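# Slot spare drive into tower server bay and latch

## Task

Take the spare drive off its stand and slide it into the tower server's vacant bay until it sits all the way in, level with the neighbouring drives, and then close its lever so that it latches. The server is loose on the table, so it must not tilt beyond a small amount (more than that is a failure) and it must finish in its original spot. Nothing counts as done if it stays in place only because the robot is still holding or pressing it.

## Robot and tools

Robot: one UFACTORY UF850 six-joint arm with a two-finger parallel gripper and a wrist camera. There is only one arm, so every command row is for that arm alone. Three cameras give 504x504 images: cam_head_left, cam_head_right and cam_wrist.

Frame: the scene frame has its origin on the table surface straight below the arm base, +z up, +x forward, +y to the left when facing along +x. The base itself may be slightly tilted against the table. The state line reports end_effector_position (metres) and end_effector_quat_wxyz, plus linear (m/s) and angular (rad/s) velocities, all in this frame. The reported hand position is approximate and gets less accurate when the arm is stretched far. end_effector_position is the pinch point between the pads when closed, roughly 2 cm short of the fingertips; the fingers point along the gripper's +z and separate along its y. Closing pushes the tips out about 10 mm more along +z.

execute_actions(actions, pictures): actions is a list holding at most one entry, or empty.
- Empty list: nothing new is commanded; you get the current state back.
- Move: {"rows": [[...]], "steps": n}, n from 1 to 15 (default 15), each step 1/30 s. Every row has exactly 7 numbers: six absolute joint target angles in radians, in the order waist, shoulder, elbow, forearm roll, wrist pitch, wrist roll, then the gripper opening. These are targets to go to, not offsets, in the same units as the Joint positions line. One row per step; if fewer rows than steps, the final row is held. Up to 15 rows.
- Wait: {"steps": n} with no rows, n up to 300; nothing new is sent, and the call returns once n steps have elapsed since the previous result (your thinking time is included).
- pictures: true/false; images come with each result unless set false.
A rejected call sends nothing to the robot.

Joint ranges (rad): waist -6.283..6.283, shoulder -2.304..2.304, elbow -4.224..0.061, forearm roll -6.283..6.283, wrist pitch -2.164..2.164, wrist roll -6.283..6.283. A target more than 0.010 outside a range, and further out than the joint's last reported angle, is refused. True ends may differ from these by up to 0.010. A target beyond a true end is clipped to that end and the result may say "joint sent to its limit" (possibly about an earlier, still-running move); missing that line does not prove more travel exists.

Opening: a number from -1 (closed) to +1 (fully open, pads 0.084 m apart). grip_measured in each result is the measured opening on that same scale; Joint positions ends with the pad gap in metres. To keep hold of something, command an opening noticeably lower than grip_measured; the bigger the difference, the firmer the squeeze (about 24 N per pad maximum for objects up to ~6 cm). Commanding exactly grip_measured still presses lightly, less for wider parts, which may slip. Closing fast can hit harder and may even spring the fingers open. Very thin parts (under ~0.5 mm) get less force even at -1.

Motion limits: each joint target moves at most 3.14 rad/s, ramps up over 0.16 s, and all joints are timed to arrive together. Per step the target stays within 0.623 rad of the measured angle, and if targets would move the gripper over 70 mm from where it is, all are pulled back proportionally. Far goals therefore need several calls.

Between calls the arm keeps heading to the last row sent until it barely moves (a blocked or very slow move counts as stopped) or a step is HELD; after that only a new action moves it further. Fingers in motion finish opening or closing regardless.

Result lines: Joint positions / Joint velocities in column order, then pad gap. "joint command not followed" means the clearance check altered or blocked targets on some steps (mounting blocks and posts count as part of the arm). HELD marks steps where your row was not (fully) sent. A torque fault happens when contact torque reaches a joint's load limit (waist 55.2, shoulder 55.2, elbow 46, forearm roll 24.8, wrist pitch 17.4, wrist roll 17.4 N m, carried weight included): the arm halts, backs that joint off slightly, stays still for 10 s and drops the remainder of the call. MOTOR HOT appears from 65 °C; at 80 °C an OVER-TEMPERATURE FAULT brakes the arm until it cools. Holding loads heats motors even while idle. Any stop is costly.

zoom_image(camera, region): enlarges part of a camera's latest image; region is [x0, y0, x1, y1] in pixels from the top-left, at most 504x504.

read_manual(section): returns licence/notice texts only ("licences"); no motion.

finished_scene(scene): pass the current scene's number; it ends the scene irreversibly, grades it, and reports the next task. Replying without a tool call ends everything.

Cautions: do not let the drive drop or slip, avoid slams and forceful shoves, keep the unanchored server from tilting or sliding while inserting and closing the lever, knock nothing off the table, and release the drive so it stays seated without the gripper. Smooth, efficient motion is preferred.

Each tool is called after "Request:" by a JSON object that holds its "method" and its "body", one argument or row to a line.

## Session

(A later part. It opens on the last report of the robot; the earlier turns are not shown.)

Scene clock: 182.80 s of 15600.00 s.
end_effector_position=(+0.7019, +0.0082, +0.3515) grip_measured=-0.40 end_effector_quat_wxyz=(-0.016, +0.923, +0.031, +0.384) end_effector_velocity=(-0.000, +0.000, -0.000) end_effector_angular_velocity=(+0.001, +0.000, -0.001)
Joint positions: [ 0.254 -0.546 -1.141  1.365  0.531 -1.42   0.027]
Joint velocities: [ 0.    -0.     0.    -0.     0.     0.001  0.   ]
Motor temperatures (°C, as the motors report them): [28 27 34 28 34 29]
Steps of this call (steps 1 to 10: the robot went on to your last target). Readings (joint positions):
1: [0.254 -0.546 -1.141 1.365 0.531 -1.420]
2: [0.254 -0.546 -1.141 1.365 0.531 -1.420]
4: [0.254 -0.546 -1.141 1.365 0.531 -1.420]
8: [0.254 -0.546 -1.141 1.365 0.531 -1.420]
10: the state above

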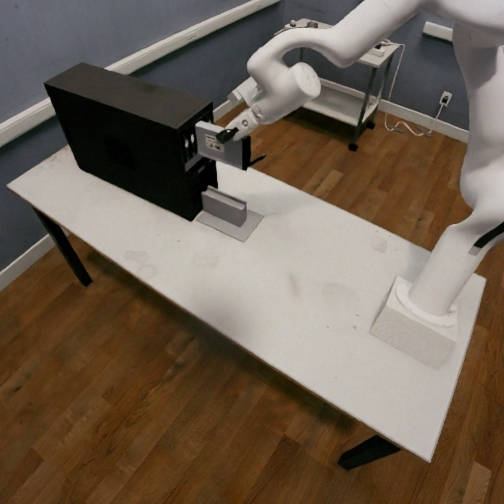

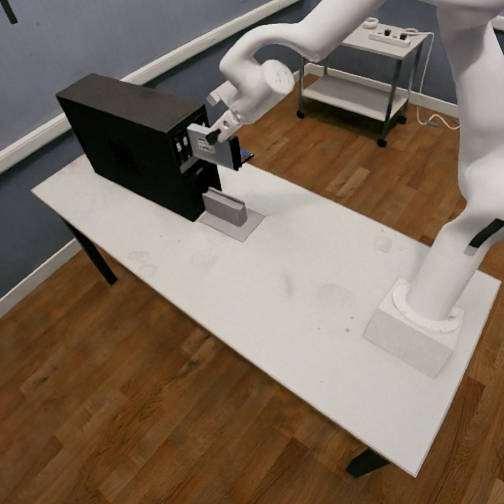

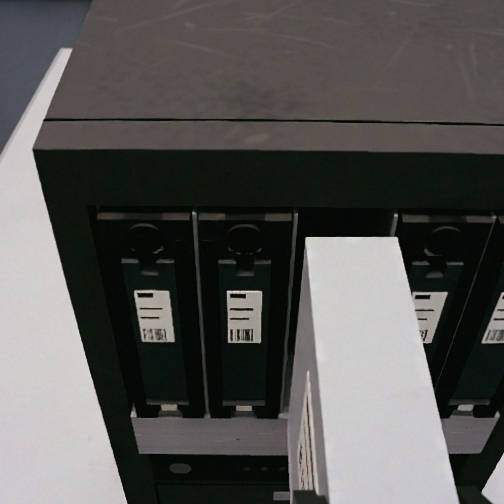

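Request:
{"method": "execute_actions", "body": {
  "actions": [
    {"rows":[[0.2528,-0.554,-1.1533,1.37,0.5296,-1.4278,-1],[0.2528,-0.554,-1.1533,1.37,0.5296,-1.4278,-1],[0.2528,-0.554,-1.1533,1.37,0.5296,-1.4278,-1],[0.2507,-0.562,-1.1657,1.3751,0.5277,-1.4356,-1],[0.2507,-0.562,-1.1657,1.3751,0.5277,-1.4356,-1],[0.2507,-0.562,-1.1657,1.3751,0.5277,-1.4356,-1],[0.2487,-0.57,-1.178,1.3802,0.5258,-1.4434,-1]]}
  ]
}}

Request:
{"method": "zoom_image", "body": {
  "camera": "cam_wrist",
  "region": [250, 150, 450, 350]
}}

Scene clock: 187.97 s of 15600.00 s.
end_effector_position=(+0.7128, +0.0095, +0.3513) grip_measured=-0.40 end_effector_quat_wxyz=(-0.016, +0.923, +0.031, +0.384) end_effector_velocity=(+0.007, -0.000, +0.002) end_effector_angular_velocity=(+0.001, -0.004, +0.001)
Joint positions: [ 0.249 -0.569 -1.176  1.38   0.526 -1.442  0.027]
Joint velocities: [-0.003 -0.01  -0.019  0.004 -0.003 -0.01  -0.   ]
Motor temperatures (°C, as the motors report them): [28 27 34 28 34 29]
Steps of this call (steps 1 to 15: the robot went on to your last target; steps 16 to 90: nothing new was sent; then 1.67 s passed at rest; steps 91 to 105: all 15 steps of this action). Readings (joint positions):
91: [0.254 -0.546 -1.141 1.365 0.531 -1.420]
92: [0.254 -0.547 -1.142 1.366 0.531 -1.421]
94: [0.253 -0.551 -1.148 1.368 0.530 -1.424]
98: [0.252 -0.559 -1.161 1.374 0.528 -1.433]
105: the state above

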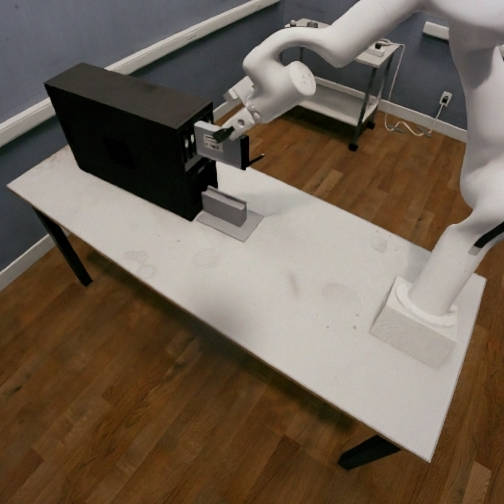

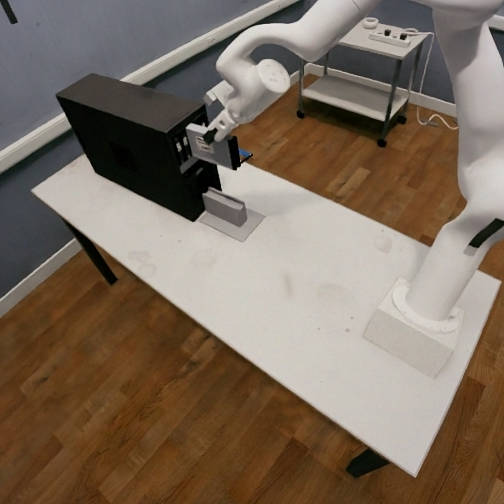

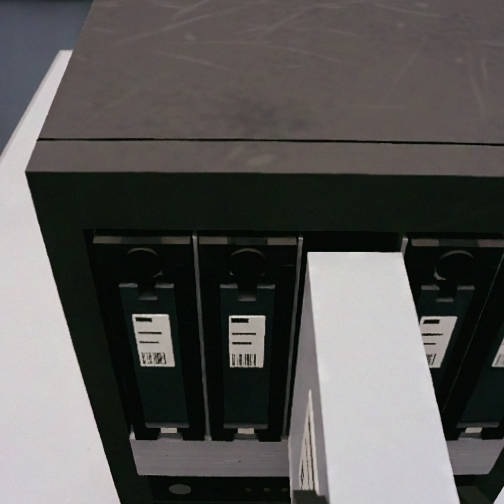

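Region (250, 150, 450, 350) of cam_wrist's 504x504 image, scaled by 2.520, with more detail than that image has.

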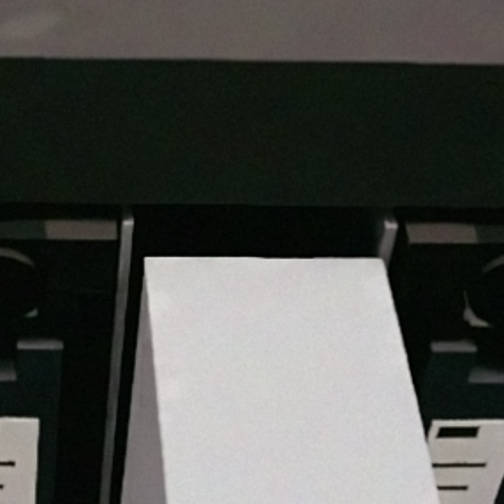

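Request:
{"method": "execute_actions", "body": {
  "actions": [
    {"rows":[[0.2503,-0.564,-1.1687,1.3764,0.5272,-1.4376,-1],[0.2503,-0.564,-1.1687,1.3764,0.5272,-1.4376,-1],[0.2503,-0.564,-1.1687,1.3764,0.5272,-1.4376,-1],[0.2503,-0.564,-1.1687,1.3764,0.5272,-1.4376,-1],[0.2503,-0.564,-1.1687,1.3764,0.5272,-1.4376,-1],[0.2545,-0.557,-1.1718,1.3944,0.5252,-1.455,-1]]}
  ],
  "pictures": false
}}

Request:
{"method": "execute_actions", "body": {
  "actions": [
    {"rows":[[0.2537,-0.56,-1.1764,1.3963,0.5245,-1.458,-1],[0.2537,-0.56,-1.1764,1.3963,0.5245,-1.458,-1],[0.2537,-0.56,-1.1764,1.3963,0.5245,-1.458,-1],[0.2529,-0.563,-1.181,1.3982,0.5238,-1.461,-1]]}
  ]
}}

Request:
{"method": "zoom_image", "body": {
  "camera": "cam_wrist",
  "region": [250, 150, 450, 350]
}}

Request:
{"method": "zoom_image", "body": {
  "camera": "cam_head_right",
  "region": [165, 105, 245, 185]
}}

Scene clock: 197.50 s of 15600.00 s.
end_effector_position=(+0.7106, +0.0097, +0.3577) grip_measured=-0.40 end_effector_quat_wxyz=(-0.017, +0.922, +0.031, +0.385) end_effector_velocity=(-0.002, +0.001, -0.000) end_effector_angular_velocity=(-0.002, +0.004, +0.005)
Joint positions: [ 0.254 -0.557 -1.172  1.393  0.525 -1.454  0.027]
Joint velocities: [ 0.002  0.003  0.003  0.009 -0.002 -0.011 -0.   ]
Motor temperatures (°C, as the motors report them): [28 27 34 28 34 29]
Steps of this call (steps 1 to 15: the robot went on to your last target; steps 16 to 90: nothing new was sent; then 6.03 s passed at rest; steps 91 to 105: all 15 steps of this action). Readings (joint positions):
91: [0.249 -0.570 -1.178 1.380 0.526 -1.443]
92: [0.249 -0.569 -1.177 1.379 0.526 -1.443]
94: [0.249 -0.566 -1.175 1.377 0.527 -1.440]
98: [0.251 -0.562 -1.172 1.383 0.527 -1.445]
105: the state above

Scene clock: 198.00 s of 15600.00 s.
end_effector_position=(+0.7133, +0.0100, +0.3578) grip_measured=-0.40 end_effector_quat_wxyz=(-0.017, +0.922, +0.031, +0.385) end_effector_velocity=(+0.000, -0.001, +0.000) end_effector_angular_velocity=(+0.000, +0.000, -0.001)
Joint positions: [ 0.253 -0.563 -1.181  1.398  0.524 -1.461  0.027]
Joint velocities: [-0.001 -0.    -0.001  0.002 -0.    -0.002 -0.   ]
Motor temperatures (°C, as the motors report them): [28 27 34 28 34 29]
Steps of this call (steps 1 to 15: all 15 steps of this action). Readings (joint positions):
1: [0.254 -0.557 -1.172 1.394 0.525 -1.454]
2: [0.254 -0.558 -1.173 1.394 0.525 -1.455]
4: [0.254 -0.559 -1.175 1.395 0.525 -1.456]
8: [0.253 -0.562 -1.179 1.397 0.524 -1.460]
15: the state above

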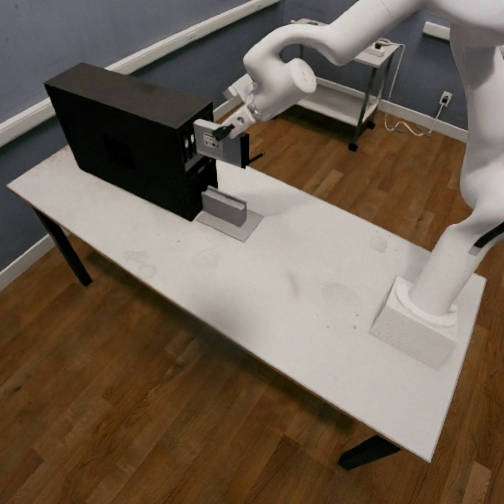

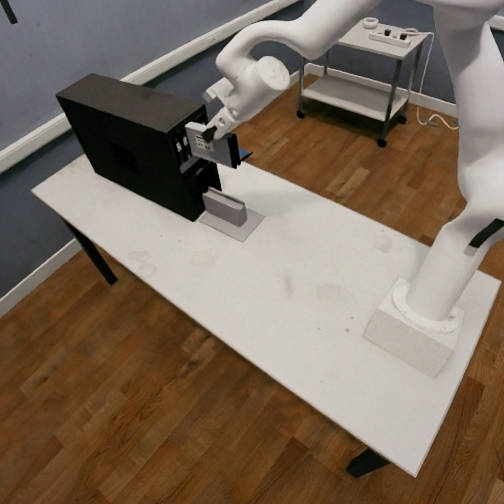

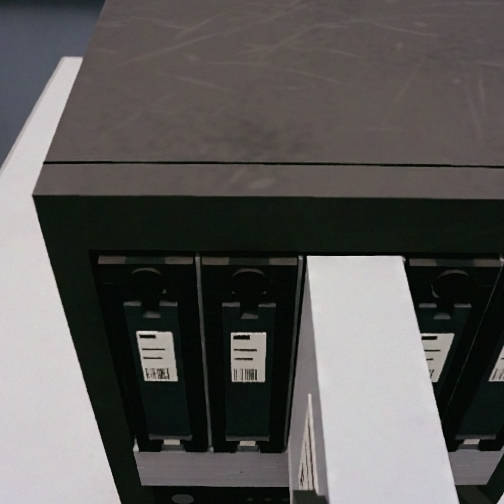

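Region (250, 150, 450, 350) of cam_wrist's 504x504 image, scaled by 2.520, with more detail than that image has.

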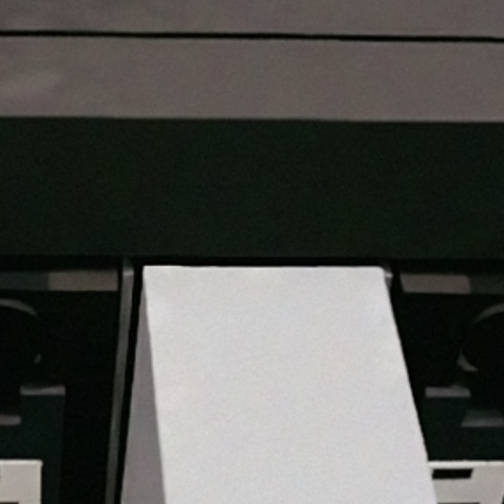

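Region (165, 105, 245, 185) of cam_head_right's 504x504 image, scaled by 6.300, with more detail than that image has.

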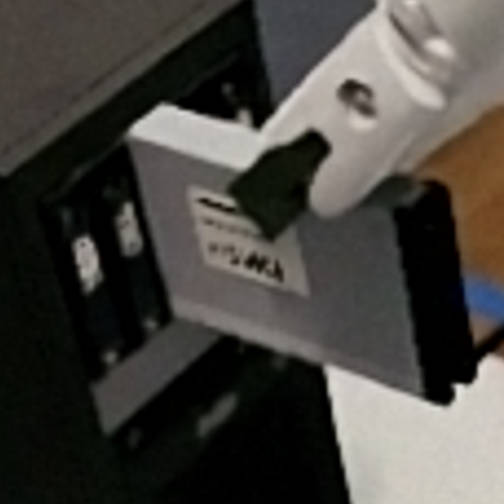

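Request:
{"method": "execute_actions", "body": {
  "actions": [
    {"rows":[[0.2533,-0.5642,-1.1805,1.396,0.5243,-1.4585,-1],[0.2533,-0.5642,-1.1805,1.396,0.5243,-1.4585,-1],[0.2533,-0.5642,-1.1805,1.396,0.5243,-1.4585,-1],[0.2518,-0.5702,-1.1898,1.3998,0.5229,-1.4644,-1],[0.2518,-0.5702,-1.1898,1.3998,0.5229,-1.4644,-1],[0.2502,-0.5762,-1.199,1.4036,0.5215,-1.4702,-1],[0.2502,-0.5762,-1.199,1.4036,0.5215,-1.4702,-1],[0.2487,-0.5822,-1.2083,1.4074,0.52,-1.4761,-1]]}
  ]
}}

Scene clock: 208.20 s of 15600.00 s.
end_effector_position=(+0.7216, +0.0110, +0.3572) grip_measured=-0.40 end_effector_quat_wxyz=(-0.017, +0.922, +0.031, +0.385) end_effector_velocity=(+0.005, +0.000, +0.001) end_effector_angular_velocity=(-0.000, -0.001, +0.001)
Joint positions: [ 0.249 -0.581 -1.207  1.407  0.52  -1.475  0.027]
Joint velocities: [-0.003 -0.01  -0.017  0.006 -0.003 -0.011  0.   ]
Motor temperatures (°C, as the motors report them): [28 27 34 28 34 29]
Steps of this call (steps 1 to 15: the robot went on to your last target; steps 16 to 90: nothing new was sent; then 6.70 s passed at rest; steps 91 to 105: all 15 steps of this action). Readings (joint positions):
91: [0.253 -0.563 -1.181 1.398 0.524 -1.461]
92: [0.253 -0.563 -1.181 1.398 0.524 -1.461]
94: [0.253 -0.564 -1.181 1.397 0.524 -1.460]
98: [0.252 -0.571 -1.190 1.400 0.523 -1.465]
105: the state above

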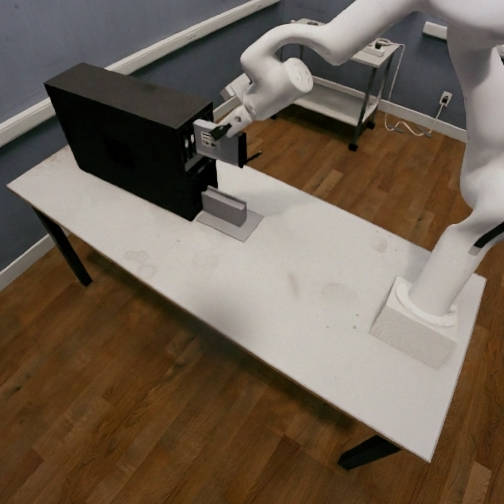

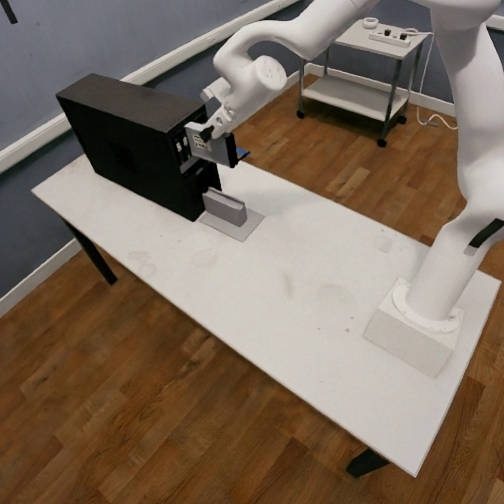

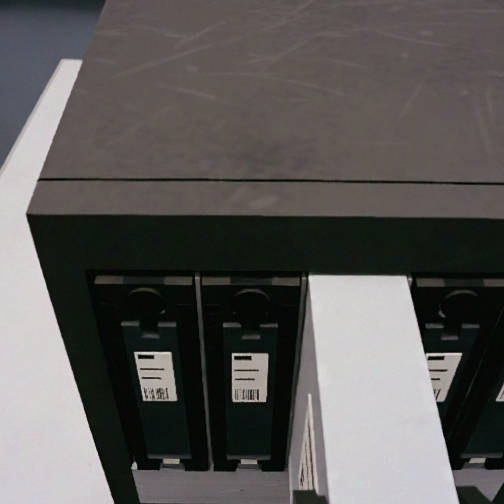

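Request:
{"method": "execute_actions", "body": {
  "actions": [
    {"rows":[[0.2467,-0.5914,-1.2229,1.415,0.518,-1.4867,-1],[0.2467,-0.5914,-1.2229,1.415,0.518,-1.4867,-1],[0.2467,-0.5914,-1.2229,1.415,0.518,-1.4867,-1],[0.2446,-0.6006,-1.2376,1.4226,0.5159,-1.4973,-1],[0.2446,-0.6006,-1.2376,1.4226,0.5159,-1.4973,-1],[0.2446,-0.6006,-1.2376,1.4226,0.5159,-1.4973,-1],[0.2426,-0.6098,-1.2522,1.4302,0.5139,-1.5079,-1],[0.2426,-0.6098,-1.2522,1.4302,0.5139,-1.5079,-1],[0.2426,-0.6098,-1.2522,1.4302,0.5139,-1.5079,-1],[0.2406,-0.619,-1.2668,1.4378,0.5118,-1.5185,-1],[0.2406,-0.619,-1.2668,1.4378,0.5118,-1.5185,-1],[0.2406,-0.619,-1.2668,1.4378,0.5118,-1.5185,-1],[0.2386,-0.6283,-1.2815,1.4455,0.5098,-1.5291,-1]]}
  ]
}}

Request:
{"method": "execute_actions", "body": {
  "actions": [
    {"rows":[[0.2365,-0.6375,-1.2961,1.4531,0.5077,-1.5396,-1],[0.2365,-0.6375,-1.2961,1.4531,0.5077,-1.5396,-1],[0.2365,-0.6375,-1.2961,1.4531,0.5077,-1.5396,-1],[0.2345,-0.6467,-1.3107,1.4607,0.5057,-1.5502,-1],[0.2345,-0.6467,-1.3107,1.4607,0.5057,-1.5502,-1],[0.2345,-0.6467,-1.3107,1.4607,0.5057,-1.5502,-1],[0.2325,-0.6559,-1.3253,1.4683,0.5036,-1.5608,-1],[0.2325,-0.6559,-1.3253,1.4683,0.5036,-1.5608,-1],[0.2325,-0.6559,-1.3253,1.4683,0.5036,-1.5608,-1],[0.2304,-0.6651,-1.34,1.4759,0.5016,-1.5714,-1]]}
  ]
}}

Request:
{"method": "zoom_image", "body": {
  "camera": "cam_head_left",
  "region": [165, 85, 265, 185]
}}

Scene clock: 217.87 s of 15600.00 s.
end_effector_position=(+0.7398, +0.0126, +0.3572) grip_measured=-0.40 end_effector_quat_wxyz=(-0.017, +0.923, +0.031, +0.384) end_effector_velocity=(+0.049, +0.003, +0.004) end_effector_angular_velocity=(+0.004, -0.006, -0.002)
Joint positions: [ 0.241 -0.619 -1.266  1.438  0.512 -1.519  0.027]
Joint velocities: [-0.022 -0.096 -0.158  0.077 -0.022 -0.108 -0.   ]
Motor temperatures (°C, as the motors report them): [28 27 34 28 34 29]
Steps of this call (steps 1 to 15: the robot went on to your last target; steps 16 to 90: nothing new was sent; then 6.17 s passed at rest; steps 91 to 105: all 15 steps of this action). Readings (joint positions):
91: [0.249 -0.582 -1.208 1.407 0.520 -1.476]
92: [0.248 -0.583 -1.210 1.408 0.520 -1.478]
94: [0.248 -0.587 -1.216 1.412 0.519 -1.482]
98: [0.245 -0.598 -1.231 1.421 0.517 -1.494]
105: the state above

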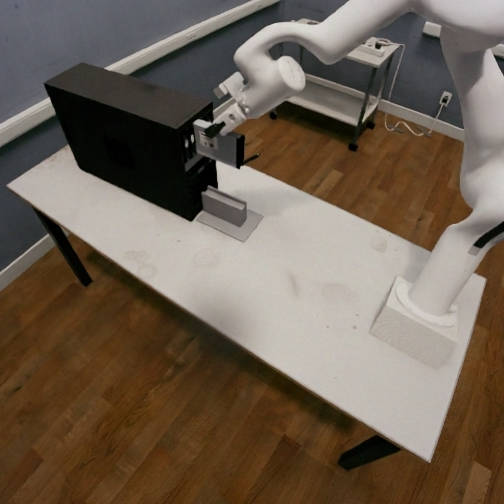

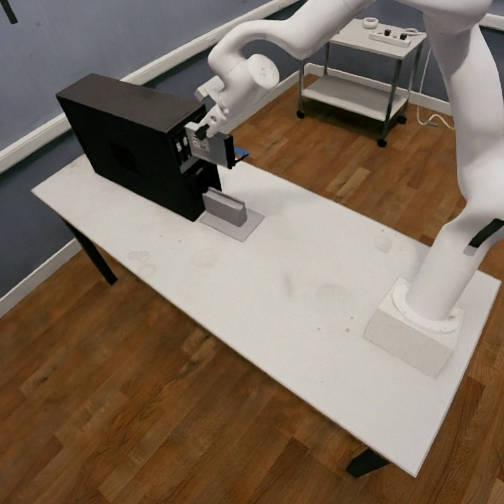

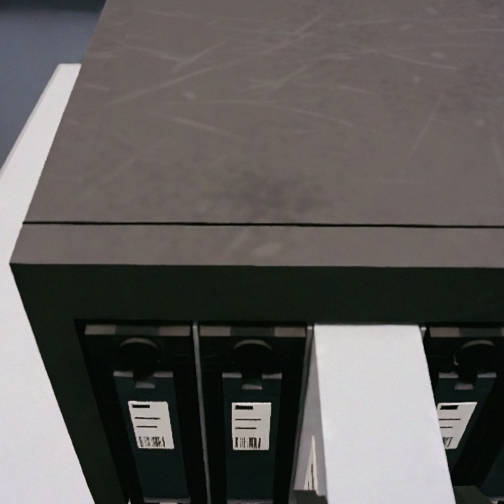

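Scene clock: 218.37 s of 15600.00 s.
end_effector_position=(+0.7604, +0.0140, +0.3576) grip_measured=-0.40 end_effector_quat_wxyz=(-0.017, +0.922, +0.032, +0.385) end_effector_velocity=(+0.015, +0.001, -0.000) end_effector_angular_velocity=(+0.001, +0.001, +0.000)
Joint positions: [ 0.231 -0.662 -1.335  1.473  0.502 -1.568  0.027]
Joint velocities: [-0.007 -0.032 -0.051  0.028 -0.007 -0.037 -0.   ]
Motor temperatures (°C, as the motors report them): [28 27 34 28 34 29]
Steps of this call (steps 1 to 15: all 15 steps of this action). Readings (joint positions):
1: [0.240 -0.622 -1.271 1.441 0.511 -1.522]
2: [0.239 -0.625 -1.276 1.443 0.511 -1.525]
4: [0.238 -0.631 -1.286 1.448 0.509 -1.532]
8: [0.235 -0.644 -1.305 1.458 0.507 -1.547]
15: the state above

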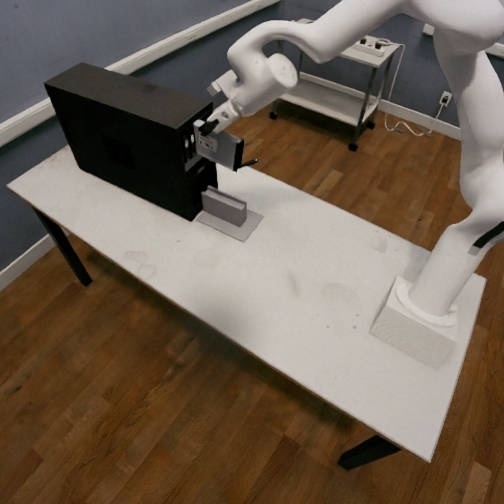

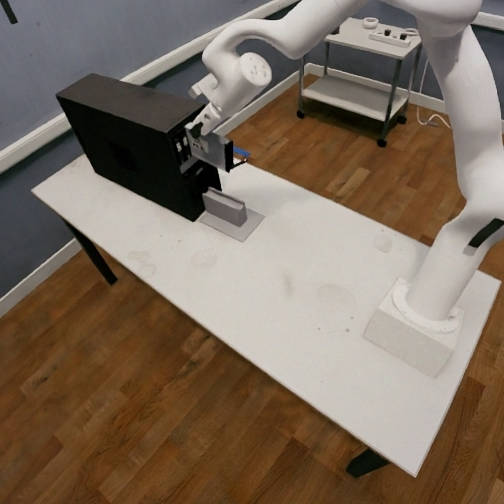

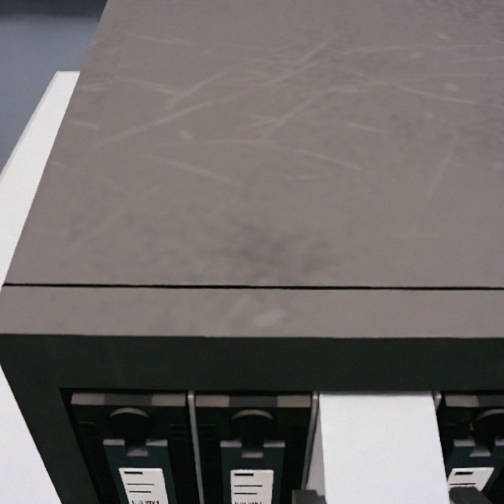

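Region (165, 85, 265, 185) of cam_head_left's 504x504 image, scaled by 5.040, with more detail than that image has.

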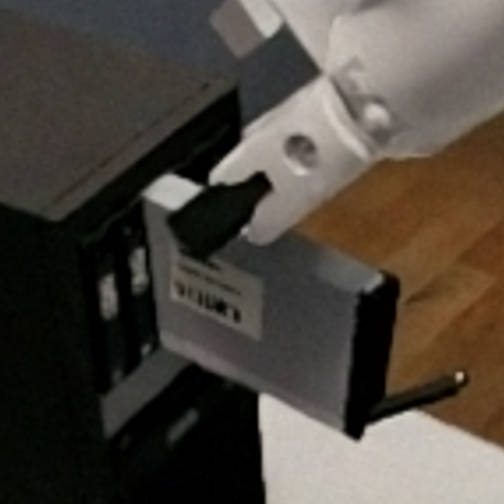

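Request:
{"method": "execute_actions", "body": {
  "actions": []
}}

Request:
{"method": "zoom_image", "body": {
  "camera": "cam_head_left",
  "region": [165, 85, 265, 185]
}}

Request:
{"method": "zoom_image", "body": {
  "camera": "cam_head_right",
  "region": [155, 85, 255, 185]
}}

Scene clock: 225.73 s of 15600.00 s.
end_effector_position=(+0.7620, +0.0141, +0.3580) grip_measured=-0.40 end_effector_quat_wxyz=(-0.017, +0.922, +0.032, +0.385) end_effector_velocity=(-0.000, -0.000, -0.000) end_effector_angular_velocity=(-0.001, +0.000, -0.000)
Joint positions: [ 0.23  -0.665 -1.34   1.476  0.502 -1.571  0.027]
Joint velocities: [-0.     0.     0.001 -0.     0.    -0.     0.   ]
Motor temperatures (°C, as the motors report them): [28 27 34 28 34 29]
Steps of this call (steps 1 to 15: the robot went on to your last target; steps 16 to 90: nothing new was sent; then 4.37 s passed at rest). Readings (joint positions):
1: [0.231 -0.663 -1.336 1.474 0.502 -1.569]
2: [0.231 -0.664 -1.337 1.475 0.502 -1.570]
4: [0.231 -0.664 -1.339 1.475 0.502 -1.570]
8: [0.230 -0.665 -1.340 1.476 0.502 -1.571]
90: the state above
The arm was judged still, so your last target was given up. Only a new action makes it travel on or press farther. Fingers that are still opening or closing keep moving.

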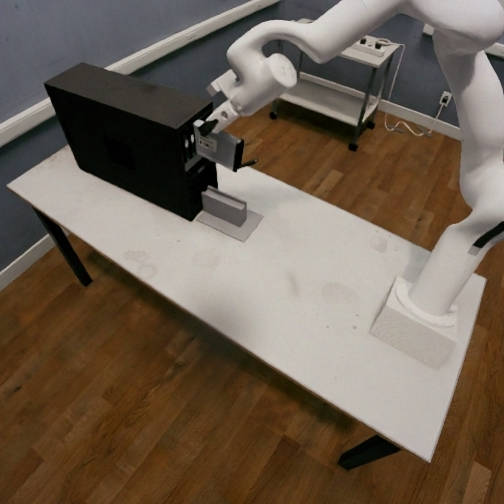

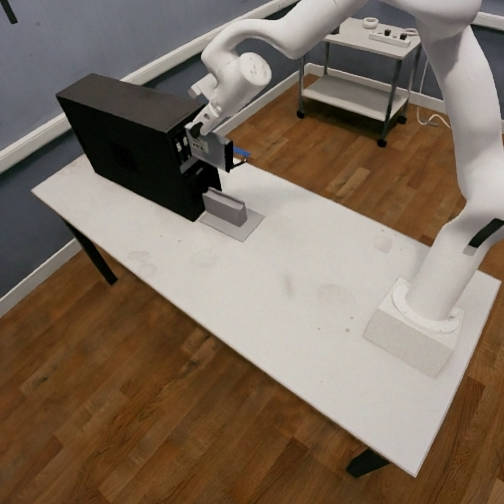

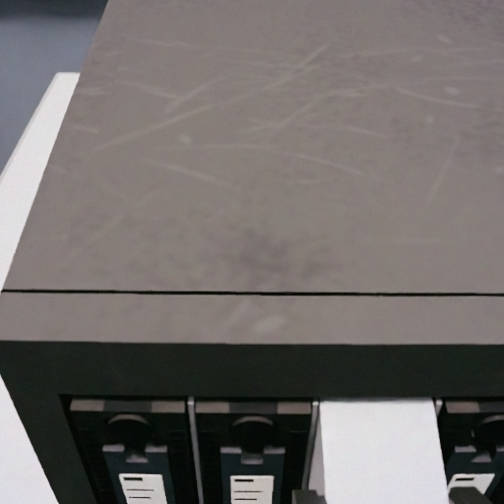

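Region (165, 85, 265, 185) of cam_head_left's 504x504 image, scaled by 5.040, with more detail than that image has.

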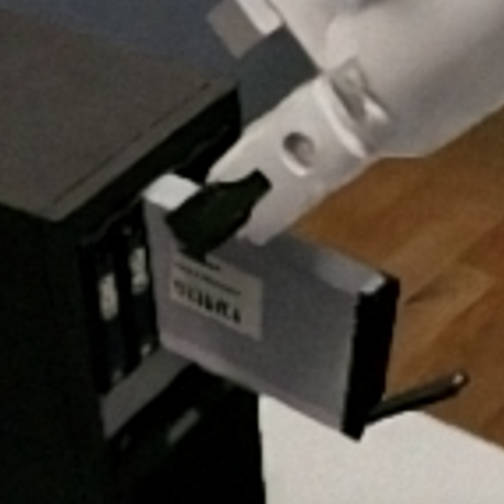

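Region (155, 85, 255, 185) of cam_head_right's 504x504 image, scaled by 5.040, with more detail than that image has.

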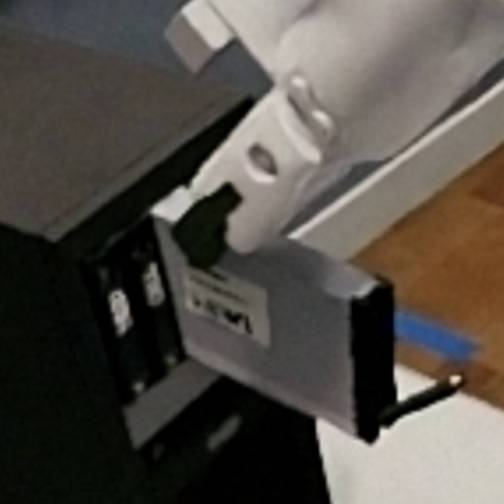

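Request:
{"method": "execute_actions", "body": {
  "actions": [
    {"rows":[[0.2283,-0.6693,-1.338,1.465,0.5028,-1.561,-1],[0.2283,-0.6693,-1.338,1.465,0.5028,-1.561,-1],[0.2283,-0.6693,-1.338,1.465,0.5028,-1.561,-1],[0.2283,-0.6693,-1.338,1.465,0.5028,-1.561,-1],[0.2283,-0.6693,-1.338,1.465,0.5028,-1.561,-1],[0.2283,-0.6693,-1.338,1.465,0.5028,-1.561,-1],[0.227,-0.6755,-1.348,1.47,0.5014,-1.568,-1],[0.227,-0.6755,-1.348,1.47,0.5014,-1.568,-1],[0.227,-0.6755,-1.348,1.47,0.5014,-1.568,-1],[0.2256,-0.6818,-1.358,1.4754,0.5,-1.5754,-1]]}
  ]
}}

Request:
{"method": "zoom_image", "body": {
  "camera": "cam_head_left",
  "region": [165, 85, 265, 185]
}}

Scene clock: 233.00 s of 15600.00 s.
end_effector_position=(+0.7675, +0.0144, +0.3552) grip_measured=-0.40 end_effector_quat_wxyz=(-0.017, +0.922, +0.031, +0.385) end_effector_velocity=(+0.008, +0.000, -0.003) end_effector_angular_velocity=(-0.003, +0.003, +0.002)
Joint positions: [ 0.226 -0.68  -1.356  1.474  0.5   -1.573  0.027]
Joint velocities: [-0.005 -0.02  -0.027  0.014 -0.003 -0.023  0.   ]
Motor temperatures (°C, as the motors report them): [28 27 34 28 34 29]
Steps of this call (steps 1 to 90: nothing new was sent; then 3.77 s passed at rest; steps 91 to 105: all 15 steps of this action). Readings (joint positions):
91: [0.230 -0.665 -1.340 1.476 0.502 -1.571]
92: [0.230 -0.665 -1.340 1.474 0.502 -1.570]
94: [0.230 -0.667 -1.340 1.469 0.502 -1.566]
98: [0.229 -0.668 -1.342 1.466 0.502 -1.563]
105: the state above

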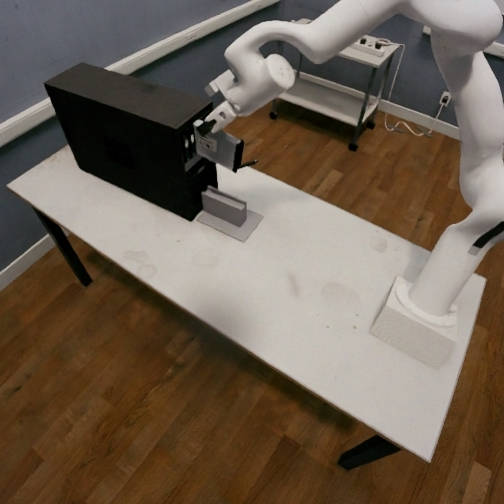

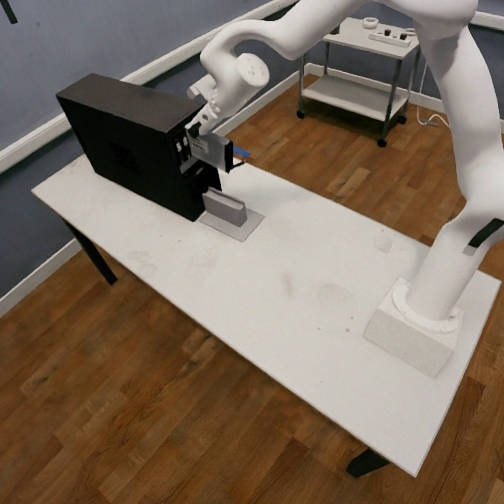

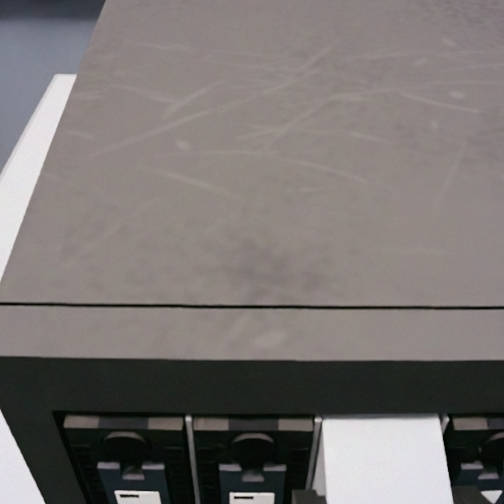

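Region (165, 85, 265, 185) of cam_head_left's 504x504 image, scaled by 5.040, with more detail than that image has.

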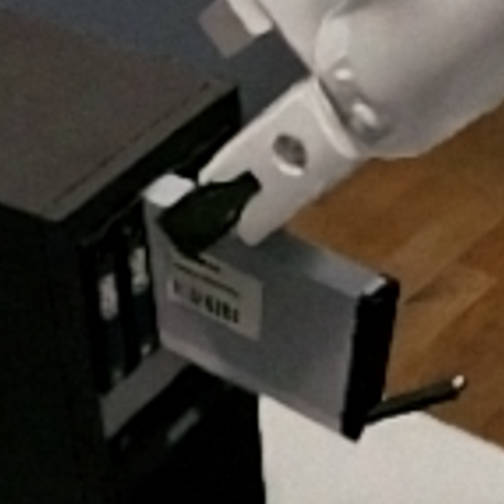

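Request:
{"method": "execute_actions", "body": {
  "actions": [
    {"rows":[[0.2256,-0.6818,-1.358,1.4754,0.5,-1.5754,-0.5],[0.2256,-0.6818,-1.358,1.4754,0.5,-1.5754,-0.42],[0.2256,-0.6818,-1.358,1.4754,0.5,-1.5754,-0.38],[0.2256,-0.6818,-1.358,1.4754,0.5,-1.5754,-0.34],[0.2256,-0.6818,-1.358,1.4754,0.5,-1.5754,-0.25]]}
  ]
}}

Request:
{"method": "zoom_image", "body": {
  "camera": "cam_head_left",
  "region": [165, 85, 265, 185]
}}

Scene clock: 237.90 s of 15600.00 s.
end_effector_position=(+0.7678, +0.0143, +0.3538) grip_measured=-0.27 end_effector_quat_wxyz=(-0.016, +0.922, +0.032, +0.384) end_effector_velocity=(-0.000, +0.002, +0.002) end_effector_angular_velocity=(+0.002, -0.003, +0.002)
Joint positions: [ 0.225 -0.682 -1.358  1.475  0.5   -1.575  0.032]
Joint velocities: [ 0.003  0.002 -0.     0.001 -0.001 -0.     0.   ]
Motor temperatures (°C, as the motors report them): [28 27 34 28 34 29]
Steps of this call (steps 1 to 15: the robot went on to your last target; steps 16 to 90: nothing new was sent; then 1.40 s passed at rest; steps 91 to 105: all 15 steps of this action). Readings (joint positions):
91: [0.226 -0.682 -1.358 1.475 0.500 -1.575]
92: [0.226 -0.682 -1.358 1.475 0.500 -1.575]
94: [0.226 -0.682 -1.358 1.475 0.500 -1.575]
98: [0.224 -0.683 -1.356 1.476 0.501 -1.575]
105: the state above

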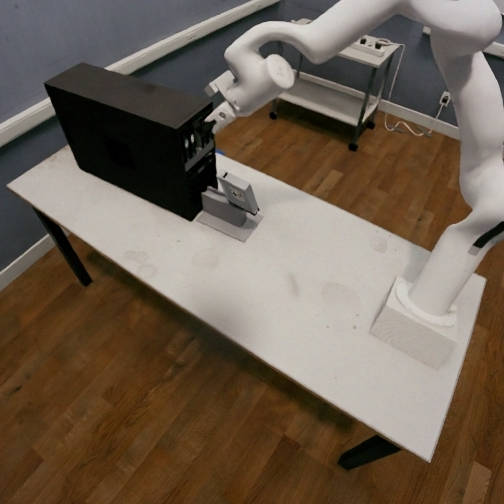

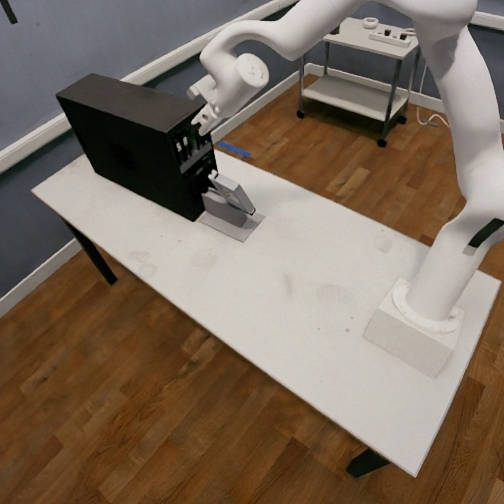

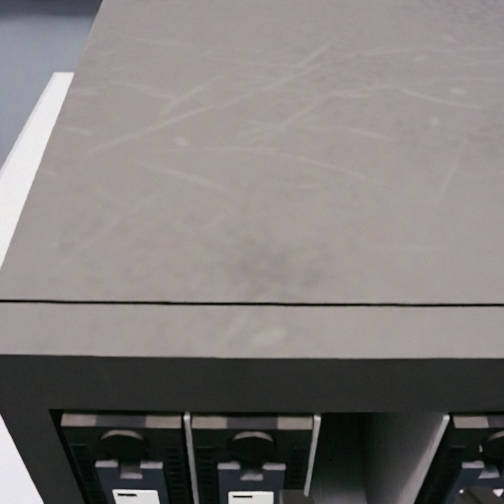

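Region (165, 85, 265, 185) of cam_head_left's 504x504 image, scaled by 5.040, with more detail than that image has.

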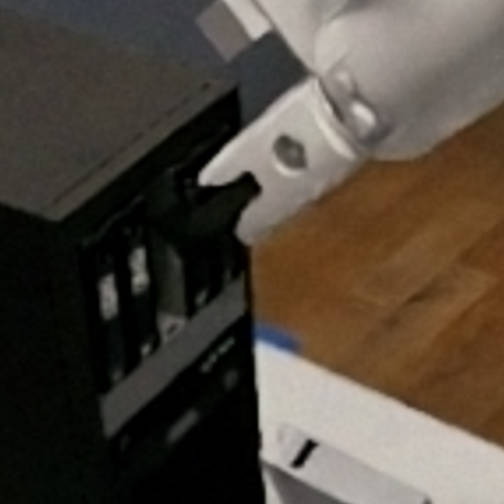

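Dropped into the stand. Back off to view.

Request:
{"method": "execute_actions", "body": {
  "actions": [
    {"rows":[[0.4015,0.0209,-0.4574,1.3445,0.62,-1.26,1]]}
  ],
  "pictures": false
}}

Request:
{"method": "execute_actions", "body": {
  "actions": [
    {"steps":25}
  ]
}}

Request:
{"method": "zoom_image", "body": {
  "camera": "cam_head_left",
  "region": [180, 140, 290, 250]
}}

Request:
{"method": "zoom_image", "body": {
  "camera": "cam_head_right",
  "region": [180, 140, 290, 250]
}}

Scene clock: 242.73 s of 15600.00 s.
end_effector_position=(+0.6306, -0.0081, +0.4036) grip_measured=+1.00 end_effector_quat_wxyz=(-0.022, +0.916, +0.022, +0.401) end_effector_velocity=(-0.372, -0.040, -0.085) end_effector_angular_velocity=(-0.056, +0.123, +0.071)
Joint positions: [ 0.317 -0.323 -0.951  1.407  0.563 -1.411  0.084]
Joint velocities: [ 0.172  0.704  1.04  -0.13   0.118  0.313 -0.   ]
Motor temperatures (°C, as the motors report them): [28 27 34 28 34 29]
Steps of this call (steps 1 to 15: the robot went on to your last target; steps 16 to 90: nothing new was sent; then 1.33 s passed at rest; steps 91 to 105: all 15 steps of this action). Readings (joint positions):
91: [0.226 -0.682 -1.358 1.475 0.500 -1.575]
92: [0.226 -0.679 -1.355 1.475 0.501 -1.574]
94: [0.235 -0.646 -1.318 1.467 0.508 -1.555]
98: [0.271 -0.516 -1.192 1.442 0.530 -1.495]
105: the state above

Scene clock: 243.57 s of 15600.00 s.
end_effector_position=(+0.4533, -0.0367, +0.3467) grip_measured=+1.00 end_effector_quat_wxyz=(-0.017, +0.923, +0.040, +0.382) end_effector_velocity=(-0.005, -0.001, -0.003) end_effector_angular_velocity=(-0.002, +0.002, +0.003)
Joint positions: [ 0.401  0.02  -0.459  1.345  0.62  -1.26   0.084]
Joint velocities: [ 0.002  0.01   0.015 -0.002  0.001  0.002 -0.   ]
Motor temperatures (°C, as the motors report them): [28 27 34 28 34 29]
Steps of this call (steps 1 to 25: the robot went on to your last target). Readings (joint positions):
1: [0.323 -0.299 -0.916 1.403 0.566 -1.401]
2: [0.329 -0.276 -0.882 1.399 0.570 -1.390]
4: [0.340 -0.229 -0.814 1.390 0.578 -1.370]
8: [0.363 -0.136 -0.682 1.373 0.594 -1.329]
25: the state above

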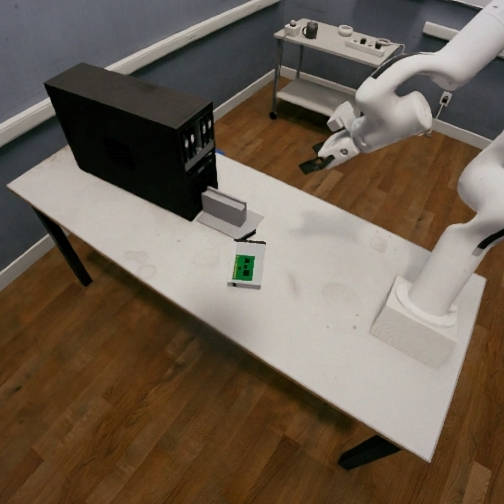

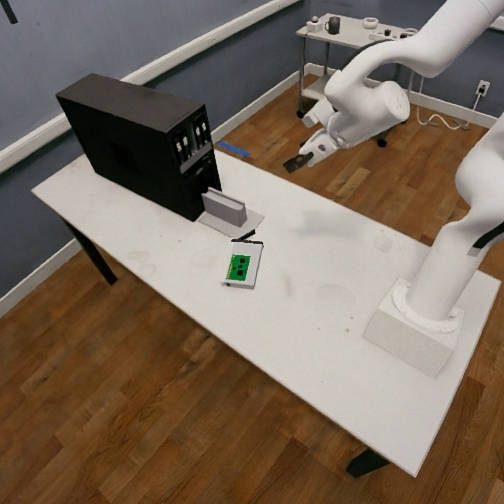

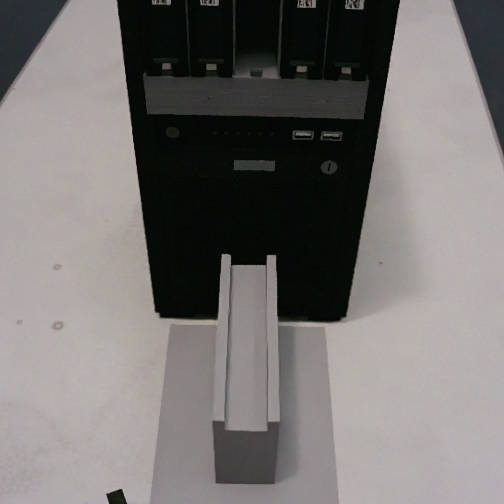

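Region (180, 140, 290, 250) of cam_head_left's 504x504 image, scaled by 4.582, with more detail than that image has.

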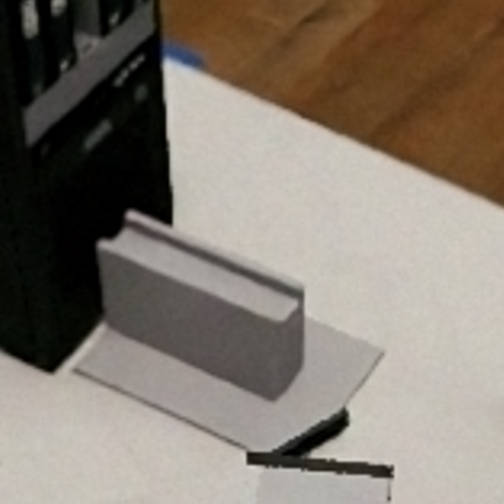

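Region (180, 140, 290, 250) of cam_head_right's 504x504 image, scaled by 4.582, with more detail than that image has.

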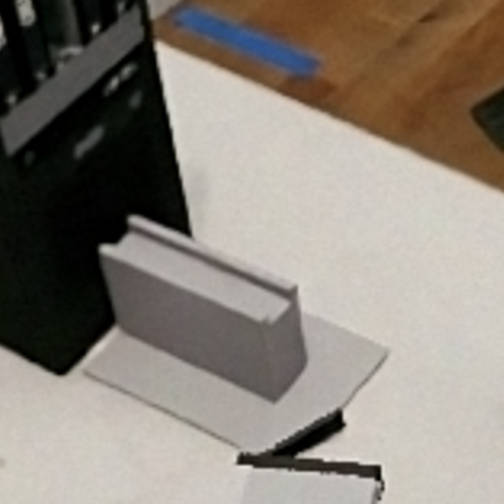

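Request:
{"method": "execute_actions", "body": {
  "actions": [
    {"rows":[[0.3312,-0.6444,-1.2812,-0.5216,-0.9104,-0.749,1]]}
  ],
  "pictures": false
}}

Request:
{"method": "execute_actions", "body": {
  "actions": [
    {"steps":50}
  ]
}}

Scene clock: 279.17 s of 15600.00 s.
end_effector_position=(+0.5589, +0.0982, +0.3815) grip_measured=+1.00 end_effector_quat_wxyz=(-0.177, +0.899, +0.133, +0.378) end_effector_velocity=(+0.200, +0.338, +0.088) end_effector_angular_velocity=(+0.388, +0.045, +1.058)
Joint positions: [ 0.368 -0.291 -0.814  0.98   0.255 -1.018  0.084]
Joint velocities: [-0.075 -0.718 -0.956 -1.116 -1.112  0.547 -0.   ]
Motor temperatures (°C, as the motors report them): [28 26 33 28 34 29]
Steps of this call (steps 1 to 30: the robot went on to your last target; steps 31 to 90: nothing new was sent; then 32.10 s passed at rest; steps 91 to 105: all 15 steps of this action). Readings (joint positions):
91: [0.401 0.021 -0.457 1.344 0.620 -1.260]
92: [0.401 0.018 -0.460 1.342 0.617 -1.257]
94: [0.397 -0.015 -0.494 1.307 0.581 -1.228]
98: [0.386 -0.126 -0.606 1.196 0.471 -1.144]
105: the state above

Scene clock: 280.83 s of 15600.00 s.
end_effector_position=(+0.5501, +0.0508, +0.2992) grip_measured=+1.00 end_effector_quat_wxyz=(-0.001, +0.706, +0.708, -0.000) end_effector_velocity=(-0.000, -0.000, -0.000) end_effector_angular_velocity=(+0.000, +0.001, +0.000)
Joint positions: [ 0.331 -0.644 -1.281 -0.522 -0.91  -0.749  0.084]
Joint velocities: [-0.001  0.     0.     0.001 -0.    -0.002  0.   ]
Motor temperatures (°C, as the motors report them): [28 26 33 28 34 29]
Steps of this call (steps 1 to 45: the robot went on to your last target; steps 46 to 50: nothing new was sent). Readings (joint positions):
1: [0.366 -0.316 -0.847 0.941 0.216 -0.999]
2: [0.363 -0.341 -0.881 0.898 0.173 -0.980]
4: [0.357 -0.396 -0.954 0.795 0.069 -0.937]
8: [0.343 -0.530 -1.130 0.477 -0.248 -0.837]
50: the state above
The arm was judged still, so your last target was given up. Only a new action makes it travel on or press farther. Fingers that are still opening or closing keep moving.

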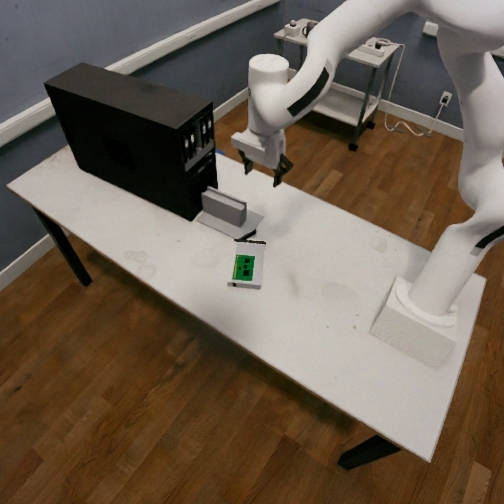

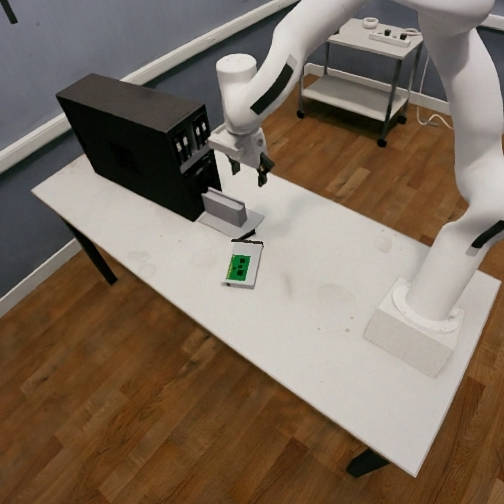

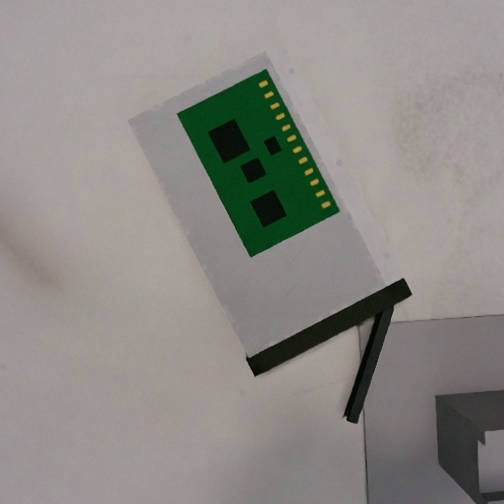

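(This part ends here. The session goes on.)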